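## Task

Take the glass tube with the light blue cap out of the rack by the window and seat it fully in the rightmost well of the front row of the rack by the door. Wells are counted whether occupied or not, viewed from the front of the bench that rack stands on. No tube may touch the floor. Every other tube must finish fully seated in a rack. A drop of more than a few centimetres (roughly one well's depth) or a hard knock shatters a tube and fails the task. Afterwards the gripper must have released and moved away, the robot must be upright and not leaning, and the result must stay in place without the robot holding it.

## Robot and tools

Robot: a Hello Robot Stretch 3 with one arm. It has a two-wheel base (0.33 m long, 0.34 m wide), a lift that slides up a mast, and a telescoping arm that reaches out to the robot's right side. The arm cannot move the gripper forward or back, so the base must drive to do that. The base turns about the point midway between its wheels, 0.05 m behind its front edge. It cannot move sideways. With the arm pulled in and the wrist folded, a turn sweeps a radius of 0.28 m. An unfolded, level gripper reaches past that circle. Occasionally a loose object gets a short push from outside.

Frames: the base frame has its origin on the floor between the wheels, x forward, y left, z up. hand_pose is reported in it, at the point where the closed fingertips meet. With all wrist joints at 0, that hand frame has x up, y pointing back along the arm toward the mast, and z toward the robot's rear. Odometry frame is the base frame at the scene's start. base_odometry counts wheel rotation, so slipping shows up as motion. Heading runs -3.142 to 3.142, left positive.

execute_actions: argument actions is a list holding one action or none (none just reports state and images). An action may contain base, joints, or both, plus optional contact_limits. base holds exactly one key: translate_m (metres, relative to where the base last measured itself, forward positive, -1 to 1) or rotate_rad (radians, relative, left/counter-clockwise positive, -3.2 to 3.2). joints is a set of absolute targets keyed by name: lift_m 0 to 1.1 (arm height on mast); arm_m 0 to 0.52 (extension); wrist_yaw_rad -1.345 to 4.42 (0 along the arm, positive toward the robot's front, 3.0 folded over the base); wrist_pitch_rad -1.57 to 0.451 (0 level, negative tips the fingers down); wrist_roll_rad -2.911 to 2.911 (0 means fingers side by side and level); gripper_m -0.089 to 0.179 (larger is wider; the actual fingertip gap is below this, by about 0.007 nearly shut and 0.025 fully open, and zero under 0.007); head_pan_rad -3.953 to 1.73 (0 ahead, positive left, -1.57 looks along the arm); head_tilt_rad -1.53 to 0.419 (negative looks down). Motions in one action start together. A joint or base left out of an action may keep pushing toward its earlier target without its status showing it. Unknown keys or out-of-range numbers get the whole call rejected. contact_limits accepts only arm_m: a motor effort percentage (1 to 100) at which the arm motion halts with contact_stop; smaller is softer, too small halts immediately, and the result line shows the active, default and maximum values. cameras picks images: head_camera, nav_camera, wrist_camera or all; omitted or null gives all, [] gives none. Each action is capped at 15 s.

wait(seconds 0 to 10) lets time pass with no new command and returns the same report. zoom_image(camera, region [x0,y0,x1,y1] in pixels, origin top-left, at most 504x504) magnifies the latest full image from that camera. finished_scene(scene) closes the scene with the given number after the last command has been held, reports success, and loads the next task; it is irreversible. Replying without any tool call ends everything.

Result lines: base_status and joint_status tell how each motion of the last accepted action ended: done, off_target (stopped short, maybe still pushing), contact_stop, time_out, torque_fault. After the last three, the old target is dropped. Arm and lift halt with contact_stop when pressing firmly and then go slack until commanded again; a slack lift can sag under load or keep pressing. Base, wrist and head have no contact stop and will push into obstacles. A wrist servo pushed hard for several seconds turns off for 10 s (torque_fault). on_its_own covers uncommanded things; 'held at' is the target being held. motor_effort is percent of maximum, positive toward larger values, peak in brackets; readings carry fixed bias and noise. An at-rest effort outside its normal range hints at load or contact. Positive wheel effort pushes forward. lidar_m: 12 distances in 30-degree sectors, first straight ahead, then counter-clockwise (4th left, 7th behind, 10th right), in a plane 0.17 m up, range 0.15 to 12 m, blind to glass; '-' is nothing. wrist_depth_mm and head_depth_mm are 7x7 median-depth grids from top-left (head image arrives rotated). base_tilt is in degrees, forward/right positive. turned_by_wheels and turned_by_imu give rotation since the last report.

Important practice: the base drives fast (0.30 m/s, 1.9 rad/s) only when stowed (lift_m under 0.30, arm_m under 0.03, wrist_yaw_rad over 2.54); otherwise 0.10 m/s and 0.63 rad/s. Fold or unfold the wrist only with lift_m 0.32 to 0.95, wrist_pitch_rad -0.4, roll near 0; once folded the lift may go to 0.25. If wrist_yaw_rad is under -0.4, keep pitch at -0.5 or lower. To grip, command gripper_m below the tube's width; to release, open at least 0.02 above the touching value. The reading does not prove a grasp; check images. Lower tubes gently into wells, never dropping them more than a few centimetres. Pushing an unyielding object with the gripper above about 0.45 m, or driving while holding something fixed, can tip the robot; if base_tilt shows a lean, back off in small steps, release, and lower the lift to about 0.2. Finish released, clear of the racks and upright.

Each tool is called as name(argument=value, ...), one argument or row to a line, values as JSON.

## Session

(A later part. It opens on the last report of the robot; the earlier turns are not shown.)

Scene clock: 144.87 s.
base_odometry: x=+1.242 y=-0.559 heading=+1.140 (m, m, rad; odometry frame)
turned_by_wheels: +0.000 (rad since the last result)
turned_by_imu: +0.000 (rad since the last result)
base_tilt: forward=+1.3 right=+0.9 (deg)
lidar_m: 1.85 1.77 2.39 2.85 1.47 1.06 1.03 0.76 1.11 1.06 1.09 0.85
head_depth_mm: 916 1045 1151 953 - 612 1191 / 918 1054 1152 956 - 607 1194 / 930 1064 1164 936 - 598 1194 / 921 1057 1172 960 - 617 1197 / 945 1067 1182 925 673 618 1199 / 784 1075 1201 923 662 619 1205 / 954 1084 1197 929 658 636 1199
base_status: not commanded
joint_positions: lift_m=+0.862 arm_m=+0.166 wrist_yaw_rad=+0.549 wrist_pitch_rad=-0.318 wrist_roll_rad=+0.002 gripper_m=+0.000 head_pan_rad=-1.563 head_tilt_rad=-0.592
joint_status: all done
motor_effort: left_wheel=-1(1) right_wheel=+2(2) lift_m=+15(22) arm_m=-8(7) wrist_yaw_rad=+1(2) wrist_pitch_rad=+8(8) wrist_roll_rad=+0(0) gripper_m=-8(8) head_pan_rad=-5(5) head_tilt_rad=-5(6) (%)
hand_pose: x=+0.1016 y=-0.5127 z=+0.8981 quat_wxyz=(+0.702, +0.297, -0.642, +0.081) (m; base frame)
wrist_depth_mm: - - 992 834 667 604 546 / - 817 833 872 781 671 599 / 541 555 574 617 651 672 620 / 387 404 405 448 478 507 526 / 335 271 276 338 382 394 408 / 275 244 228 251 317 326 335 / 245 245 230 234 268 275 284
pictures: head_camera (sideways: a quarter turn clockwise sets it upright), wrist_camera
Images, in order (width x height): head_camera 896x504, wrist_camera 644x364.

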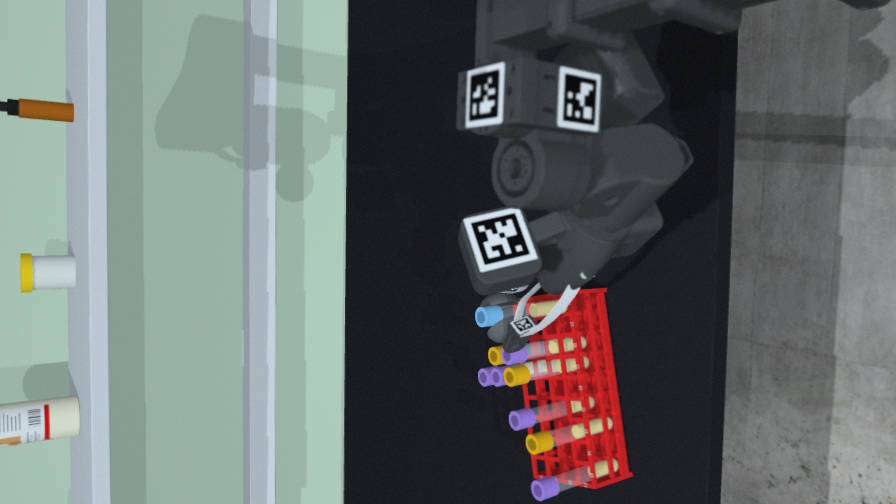

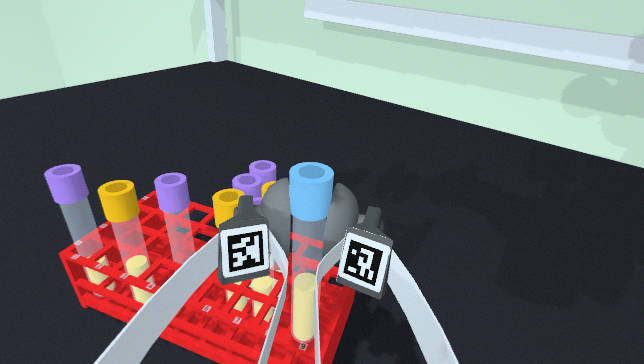

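execute_actions(
  actions=[
    {"joints":{"lift_m":0.848}},
  ],
  cameras=["head_camera","wrist_camera"],
)

zoom_image(
  camera="wrist_camera",
  region=[220, 160, 400, 364],
)

zoom_image(
  camera="head_camera",
  region=[480, 270, 620, 350],
)

Scene clock: 146.37 s.
base_odometry: x=+1.242 y=-0.559 heading=+1.140 (m, m, rad; odometry frame)
turned_by_wheels: +0.000 (rad since the last result)
turned_by_imu: +0.000 (rad since the last result)
base_tilt: forward=+1.3 right=+1.0 (deg)
lidar_m: 1.85 1.77 2.40 2.84 1.46 1.07 1.03 0.76 1.11 1.06 1.09 0.85
head_depth_mm: 913 1049 1148 933 - 596 1196 / 913 1051 1152 958 - 598 1194 / 934 1059 1156 919 - 598 1195 / 924 1064 1173 962 - 614 1201 / 944 1069 1178 923 665 617 1202 / 783 1077 1188 926 666 619 1196 / 957 1080 1197 926 656 636 1195
base_status: not commanded
joint_positions: lift_m=+0.848 arm_m=+0.166 wrist_yaw_rad=+0.549 wrist_pitch_rad=-0.318 wrist_roll_rad=+0.002 gripper_m=+0.000 head_pan_rad=-1.563 head_tilt_rad=-0.592
joint_status: all done
motor_effort: left_wheel=-2(1) right_wheel=+3(2) lift_m=+16(16) arm_m=-7(7) wrist_yaw_rad=+1(1) wrist_pitch_rad=+8(8) wrist_roll_rad=+0(0) gripper_m=-8(7) head_pan_rad=-5(5) head_tilt_rad=-4(4) (%)
hand_pose: x=+0.1016 y=-0.5127 z=+0.8841 quat_wxyz=(+0.702, +0.297, -0.642, +0.081) (m; base frame)
wrist_depth_mm: - - 986 859 684 592 532 / - 756 791 846 771 678 595 / 495 516 546 567 607 648 625 / 369 212 216 407 447 470 496 / 303 250 270 274 362 371 386 / 259 242 231 244 298 305 314 / 232 233 226 225 252 261 267
pictures: head_camera (sideways: a quarter turn clockwise sets it upright), wrist_camera
Images, in order (width x height): head_camera 896x504, wrist_camera 644x364.

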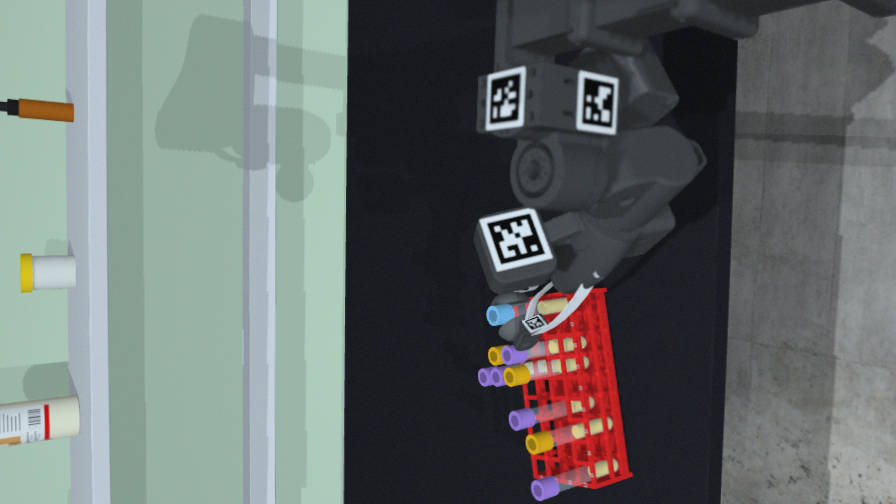

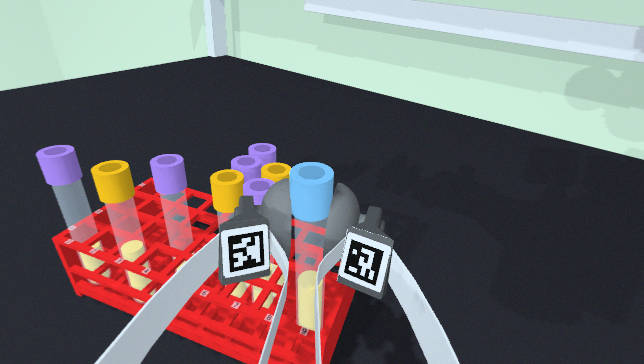

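Region (220, 160, 400, 364) of wrist_camera's 644x364 image, scaled by 2.471; it fills the left 445 columns of this view, and the rest is white.

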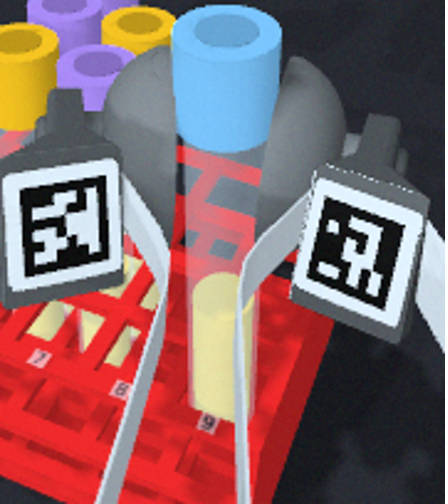

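Region (480, 270, 620, 350) of head_camera's 896x504 image, scaled by 3.600, with more detail than that image has; it fills the top 288 rows of this view, and the rest is white.

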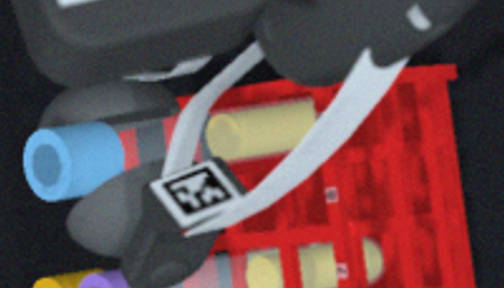

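execute_actions(
  actions=[
    {"joints":{"lift_m":0.826}},
  ],
  cameras=["head_camera","wrist_camera"],
)

Scene clock: 148.00 s.
base_odometry: x=+1.242 y=-0.559 heading=+1.140 (m, m, rad; odometry frame)
turned_by_wheels: +0.000 (rad since the last result)
turned_by_imu: +0.000 (rad since the last result)
base_tilt: forward=+1.3 right=+0.9 (deg)
lidar_m: 1.86 1.77 2.40 2.85 1.47 1.07 1.03 0.76 1.11 1.06 1.09 0.85
head_depth_mm: 918 1049 1146 912 - 596 1190 / 914 1049 1147 914 - 597 1190 / 937 1058 1157 920 - 1314 1193 / 922 1061 1168 917 - 616 1197 / 942 1067 1177 922 655 617 1202 / 784 1077 1189 927 662 618 1200 / 961 1085 1201 927 656 638 1199
base_status: not commanded
joint_positions: lift_m=+0.826 arm_m=+0.166 wrist_yaw_rad=+0.549 wrist_pitch_rad=-0.318 wrist_roll_rad=+0.002 gripper_m=+0.000 head_pan_rad=-1.563 head_tilt_rad=-0.592
joint_status: all done
motor_effort: left_wheel=+0(2) right_wheel=+1(2) lift_m=+16(17) arm_m=-7(7) wrist_yaw_rad=+1(1) wrist_pitch_rad=+8(8) wrist_roll_rad=+0(0) gripper_m=-7(9) head_pan_rad=-5(5) head_tilt_rad=-5(4) (%)
hand_pose: x=+0.1016 y=-0.5127 z=+0.8621 quat_wxyz=(+0.702, +0.297, -0.642, +0.081) (m; base frame)
wrist_depth_mm: - - - 862 724 603 527 / 630 670 729 788 757 684 602 / 391 445 433 517 553 581 612 / 347 261 255 281 407 427 447 / 238 228 236 228 326 334 348 / 240 232 211 195 271 275 283 / 209 214 210 206 228 233 241
pictures: head_camera (sideways: a quarter turn clockwise sets it upright), wrist_camera
Images, in order (width x height): head_camera 896x504, wrist_camera 644x364.

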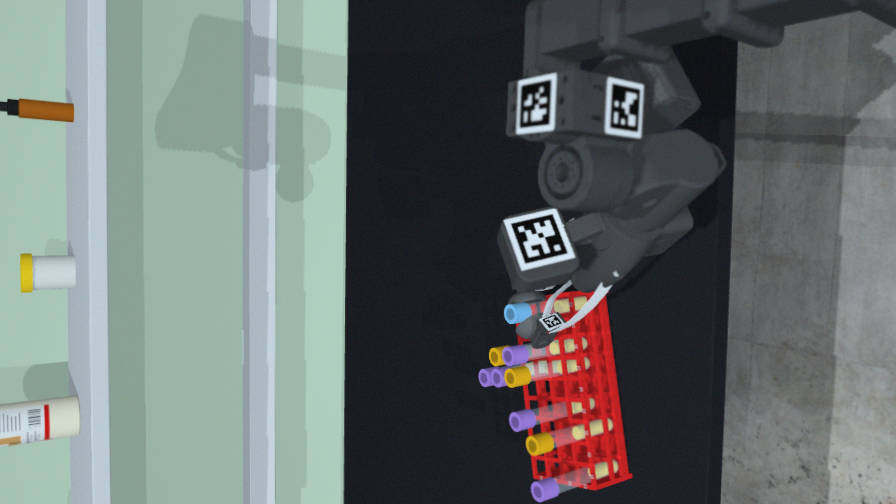

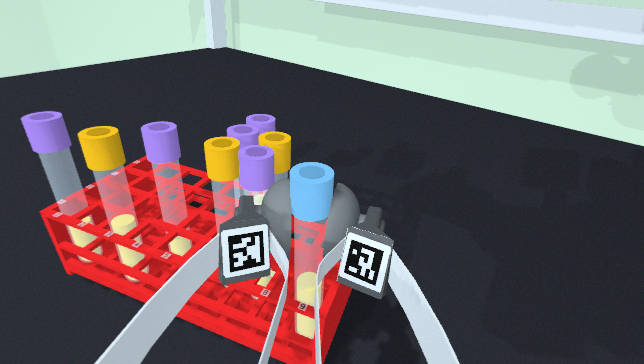

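execute_actions(
  actions=[
    {"joints":{"lift_m":0.806}},
  ],
  cameras=["head_camera","wrist_camera"],
)

zoom_image(
  camera="head_camera",
  region=[470, 260, 650, 510],
)

Scene clock: 152.07 s.
base_odometry: x=+1.242 y=-0.559 heading=+1.140 (m, m, rad; odometry frame)
turned_by_wheels: +0.000 (rad since the last result)
turned_by_imu: +0.000 (rad since the last result)
base_tilt: forward=+1.2 right=+0.8 (deg)
lidar_m: 1.85 1.77 2.40 2.85 1.46 1.07 1.03 0.76 1.11 1.06 1.09 0.85
head_depth_mm: 918 1049 1151 912 756 - 1165 / 915 1056 1155 914 - 1310 1193 / 930 1066 1157 916 763 1320 1195 / 925 1070 1169 921 - 617 1195 / 946 1069 1174 922 656 617 1200 / 785 1077 1193 919 663 617 1201 / 957 1079 1198 929 658 636 1201
base_status: not commanded
joint_positions: lift_m=+0.806 arm_m=+0.166 wrist_yaw_rad=+0.548 wrist_pitch_rad=-0.289 wrist_roll_rad=+0.002 gripper_m=+0.000 head_pan_rad=-1.563 head_tilt_rad=-0.592
joint_status: all done
motor_effort: left_wheel=-3(3) right_wheel=+4(4) lift_m=+13(13) arm_m=-8(7) wrist_yaw_rad=+3(3) wrist_pitch_rad=-6(8) wrist_roll_rad=+0(0) gripper_m=-8(7) head_pan_rad=-5(5) head_tilt_rad=-5(4) (%)
hand_pose: x=+0.1028 y=-0.5154 z=+0.8491 quat_wxyz=(+0.701, +0.287, -0.646, +0.091) (m; base frame)
wrist_depth_mm: - - 984 846 722 601 527 / 643 684 738 811 749 665 596 / 383 196 185 508 550 596 598 / 331 260 241 247 397 416 442 / 229 211 217 223 312 322 334 / 226 222 208 182 256 261 270 / 196 201 197 193 216 220 228
pictures: head_camera (sideways: a quarter turn clockwise sets it upright), wrist_camera
Images, in order (width x height): head_camera 896x504, wrist_camera 644x364.

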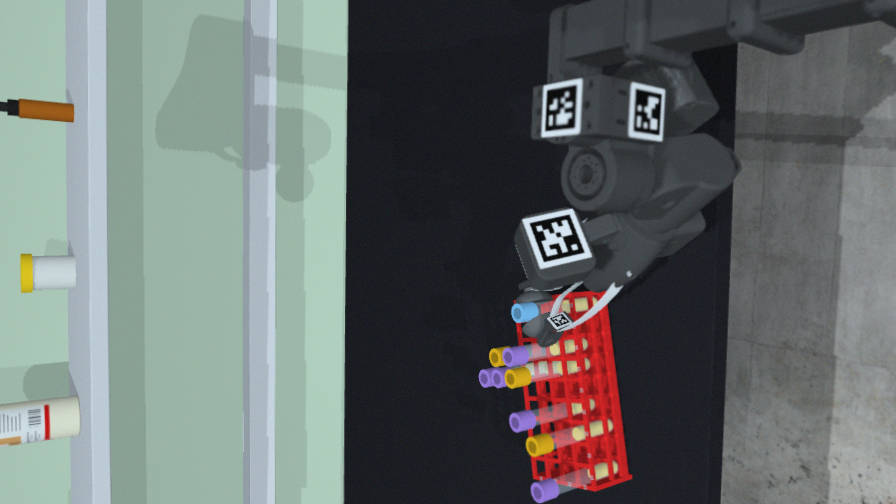

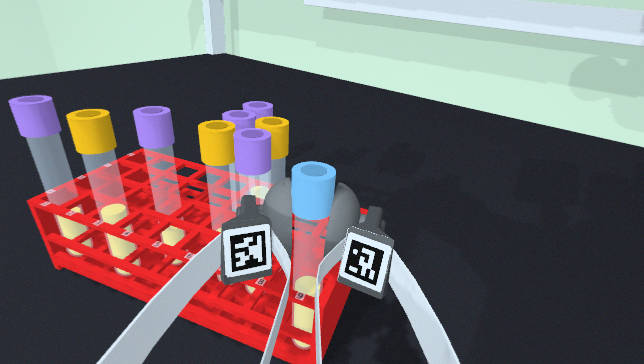

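Invalid region (470, 260, 650, 510): it reaches outside that camera's 896x504 image.

execute_actions(
  actions=[
    {"joints":{"lift_m":0.814}},
  ],
  cameras=[],
)

execute_actions(
  actions=[
    {"joints":{"gripper_m":0.036}},
  ],
  cameras=["head_camera","wrist_camera"],
)

Scene clock: 153.40 s.
base_odometry: x=+1.242 y=-0.559 heading=+1.140 (m, m, rad; odometry frame)
turned_by_wheels: +0.000 (rad since the last result)
turned_by_imu: +0.000 (rad since the last result)
base_tilt: forward=+1.3 right=+0.9 (deg)
lidar_m: 1.85 1.77 2.40 2.85 1.46 1.07 1.03 0.76 1.11 1.06 1.09 0.85
head_depth_mm: 923 1054 1148 914 770 593 1172 / 916 1058 1145 915 - 1310 1192 / 931 1058 1159 919 764 1317 1199 / 922 1059 1170 916 - 614 1197 / 945 1073 1180 923 654 617 1195 / 783 1074 1192 923 667 619 1197 / 953 1089 1208 930 654 636 1202
base_status: not commanded
joint_positions: lift_m=+0.814 arm_m=+0.166 wrist_yaw_rad=+0.548 wrist_pitch_rad=-0.314 wrist_roll_rad=+0.002 gripper_m=+0.000 head_pan_rad=-1.563 head_tilt_rad=-0.592
joint_status: all done
motor_effort: left_wheel=-3(3) right_wheel=+4(4) lift_m=+24(26) arm_m=-7(7) wrist_yaw_rad=+3(3) wrist_pitch_rad=+7(8) wrist_roll_rad=+0(0) gripper_m=-8(8) head_pan_rad=-5(4) head_tilt_rad=-4(5) (%)
hand_pose: x=+0.1015 y=-0.5132 z=+0.8504 quat_wxyz=(+0.702, +0.295, -0.643, +0.082) (m; base frame)
wrist_depth_mm: - - 990 838 727 626 527 / 606 627 686 737 735 688 596 / 287 195 183 487 522 557 593 / 320 254 246 365 386 404 422 / 234 215 220 222 307 316 327 / 228 223 206 182 253 260 269 / 197 201 200 198 215 221 226
pictures: none
No camera images: the call's "cameras" was empty. Leave "cameras" out to get every camera's image.

Scene clock: 154.23 s.
base_odometry: x=+1.242 y=-0.559 heading=+1.140 (m, m, rad; odometry frame)
turned_by_wheels: +0.000 (rad since the last result)
turned_by_imu: +0.000 (rad since the last result)
base_tilt: forward=+1.3 right=+0.9 (deg)
lidar_m: 1.85 1.77 2.40 2.85 1.47 1.07 1.02 0.76 1.11 1.06 1.09 0.85
head_depth_mm: 917 1046 1149 913 773 596 1167 / 912 1051 1146 916 - 1306 1196 / 931 1056 1159 915 764 1328 1198 / 926 1063 1171 919 - 616 1200 / 950 1068 1182 921 654 616 1197 / 787 1074 1193 923 664 617 1205 / 958 1086 1204 930 657 635 1201
base_status: not commanded
joint_positions: lift_m=+0.814 arm_m=+0.166 wrist_yaw_rad=+0.548 wrist_pitch_rad=-0.314 wrist_roll_rad=+0.002 gripper_m=+0.036 head_pan_rad=-1.563 head_tilt_rad=-0.592
joint_status: all done
motor_effort: left_wheel=-3(3) right_wheel=+3(4) lift_m=+24(25) arm_m=-7(7) wrist_yaw_rad=+2(3) wrist_pitch_rad=+7(7) wrist_roll_rad=+0(0) gripper_m=+0(96) head_pan_rad=-4(5) head_tilt_rad=-4(5) (%)
hand_pose: x=+0.1015 y=-0.5132 z=+0.8504 quat_wxyz=(+0.702, +0.295, -0.643, +0.082) (m; base frame)
wrist_depth_mm: - - 968 873 732 627 527 / 597 632 676 744 749 689 614 / 288 195 182 488 521 552 587 / 319 252 247 347 382 402 423 / 234 214 - 231 309 314 327 / 227 224 203 185 249 261 269 / 197 202 201 197 213 223 227
pictures: head_camera (sideways: a quarter turn clockwise sets it upright), wrist_camera
Images, in order (width x height): head_camera 896x504, wrist_camera 644x364.

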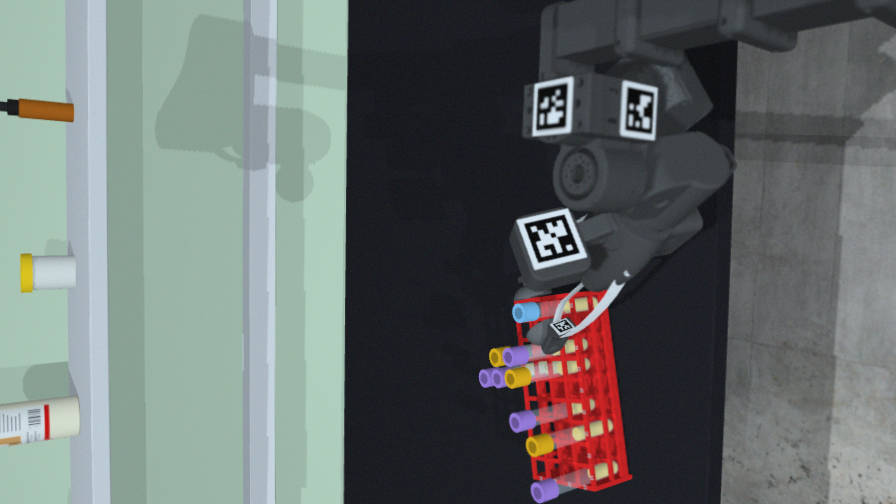

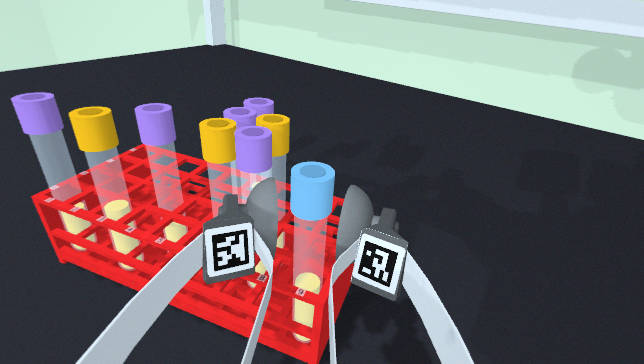

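Released. Lift straight up, then inspect.

execute_actions(
  actions=[
    {"joints":{"lift_m":0.93}},
  ],
  cameras=[],
)

execute_actions(
  actions=[
    {"joints":{"arm_m":0.0,"wrist_yaw_rad":0.0}},
  ],
  cameras=["head_camera","wrist_camera"],
)

zoom_image(
  camera="head_camera",
  region=[470, 260, 650, 504],
)

Scene clock: 156.50 s.
base_odometry: x=+1.242 y=-0.559 heading=+1.140 (m, m, rad; odometry frame)
turned_by_wheels: +0.000 (rad since the last result)
turned_by_imu: +0.000 (rad since the last result)
base_tilt: forward=+1.3 right=+0.9 (deg)
lidar_m: 1.84 1.78 2.40 2.85 1.47 1.06 1.03 0.76 1.11 1.06 1.09 0.85
head_depth_mm: 917 1046 1154 - 678 611 1189 / 915 1055 1168 - 668 612 1191 / 930 1057 1164 - 669 616 1196 / 927 1061 1169 - 694 615 1197 / 944 1072 1176 960 661 617 1196 / 786 1081 1186 922 665 618 1203 / 955 1086 1205 929 658 636 1199
base_status: not commanded
joint_positions: lift_m=+0.930 arm_m=+0.166 wrist_yaw_rad=+0.548 wrist_pitch_rad=-0.315 wrist_roll_rad=+0.002 gripper_m=+0.036 head_pan_rad=-1.563 head_tilt_rad=-0.592
joint_status: all done
motor_effort: left_wheel=-3(2) right_wheel=+4(3) lift_m=+24(25) arm_m=-7(8) wrist_yaw_rad=+3(3) wrist_pitch_rad=+7(7) wrist_roll_rad=+0(0) gripper_m=+1(2) head_pan_rad=-4(5) head_tilt_rad=-5(4) (%)
hand_pose: x=+0.1015 y=-0.5131 z=+0.9661 quat_wxyz=(+0.702, +0.296, -0.643, +0.082) (m; base frame)
wrist_depth_mm: - - 986 823 726 643 576 / - - - 940 756 630 566 / 737 703 753 801 791 726 636 / 538 544 575 594 626 647 632 / 432 445 - 475 498 512 524 / 361 294 290 382 395 417 430 / 315 276 280 294 346 355 365
pictures: none
No camera images: the call's "cameras" was empty. Leave "cameras" out to get every camera's image.

Scene clock: 158.97 s.
base_odometry: x=+1.242 y=-0.559 heading=+1.140 (m, m, rad; odometry frame)
turned_by_wheels: +0.000 (rad since the last result)
turned_by_imu: +0.000 (rad since the last result)
base_tilt: forward=+1.2 right=+0.9 (deg)
lidar_m: 1.85 1.77 2.40 2.84 1.47 1.06 1.03 0.76 1.11 1.06 1.09 0.85
head_depth_mm: 918 1049 1141 911 734 - - / 918 1057 1154 913 735 - - / 928 1063 1154 915 - - - / 923 1068 1173 918 715 616 1198 / 946 1072 1179 920 663 617 1206 / 785 1077 1188 926 664 618 1194 / 957 1080 1206 926 657 636 1203
base_status: not commanded
joint_positions: lift_m=+0.930 arm_m=+0.002 wrist_yaw_rad=+0.001 wrist_pitch_rad=-0.315 wrist_roll_rad=+0.002 gripper_m=+0.036 head_pan_rad=-1.563 head_tilt_rad=-0.592
joint_status: all done
joint sent to its limit — the command would take arm_m past its lower limit, so that joint was sent only as far as its limit.
motor_effort: left_wheel=-3(3) right_wheel=+3(2) lift_m=+25(25) arm_m=-7(8) wrist_yaw_rad=-1(2) wrist_pitch_rad=+7(7) wrist_roll_rad=+0(0) gripper_m=+2(0) head_pan_rad=-5(5) head_tilt_rad=-4(4) (%)
hand_pose: x=-0.0212 y=-0.3835 z=+0.9661 quat_wxyz=(+0.698, +0.112, -0.699, -0.111) (m; base frame)
wrist_depth_mm: 882 849 849 829 832 826 812 / 926 951 921 907 900 900 870 / 687 715 750 791 852 888 958 / 531 527 581 604 620 659 683 / 361 370 - 474 500 509 532 / 337 350 369 393 396 415 434 / 315 327 330 338 344 359 362
pictures: head_camera (sideways: a quarter turn clockwise sets it upright), wrist_camera
Images, in order (width x height): head_camera 896x504, wrist_camera 644x364.

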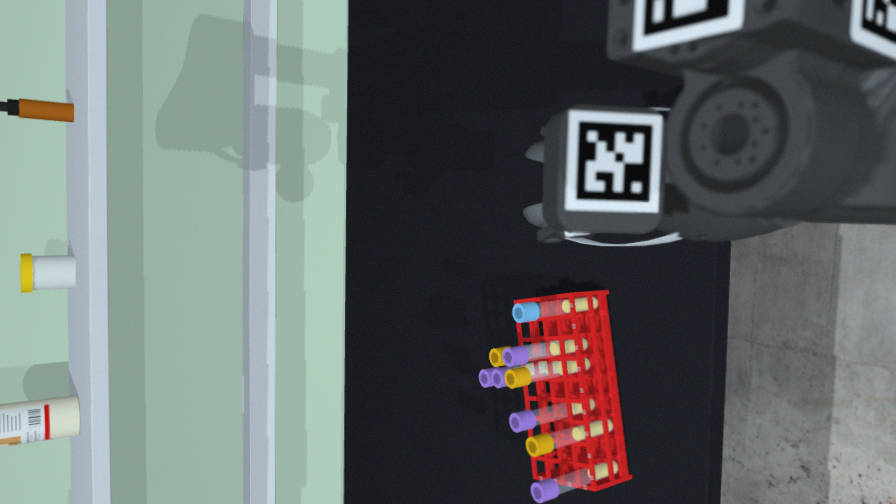

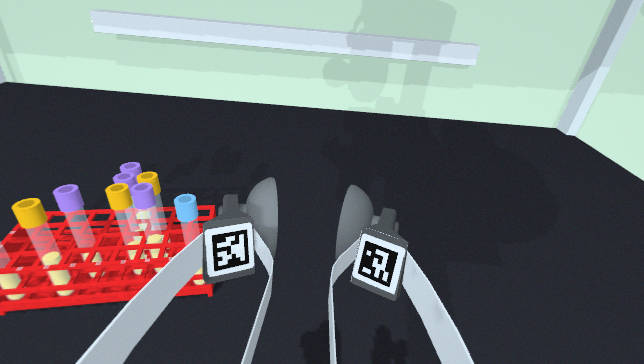

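Region (470, 260, 650, 504) of head_camera's 896x504 image, scaled by 2.066, with more detail than that image has; it fills the left 372 columns of this view, and the rest is white.

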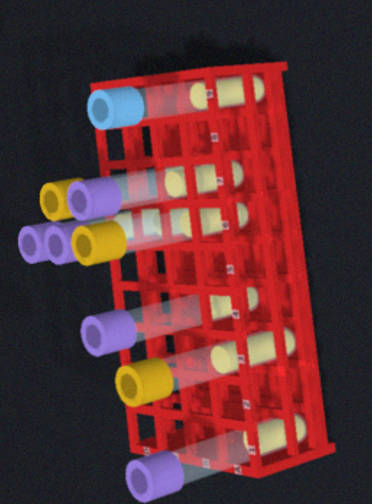

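finished_scene(
  scene=1,
)

The scene is finished: the task was done.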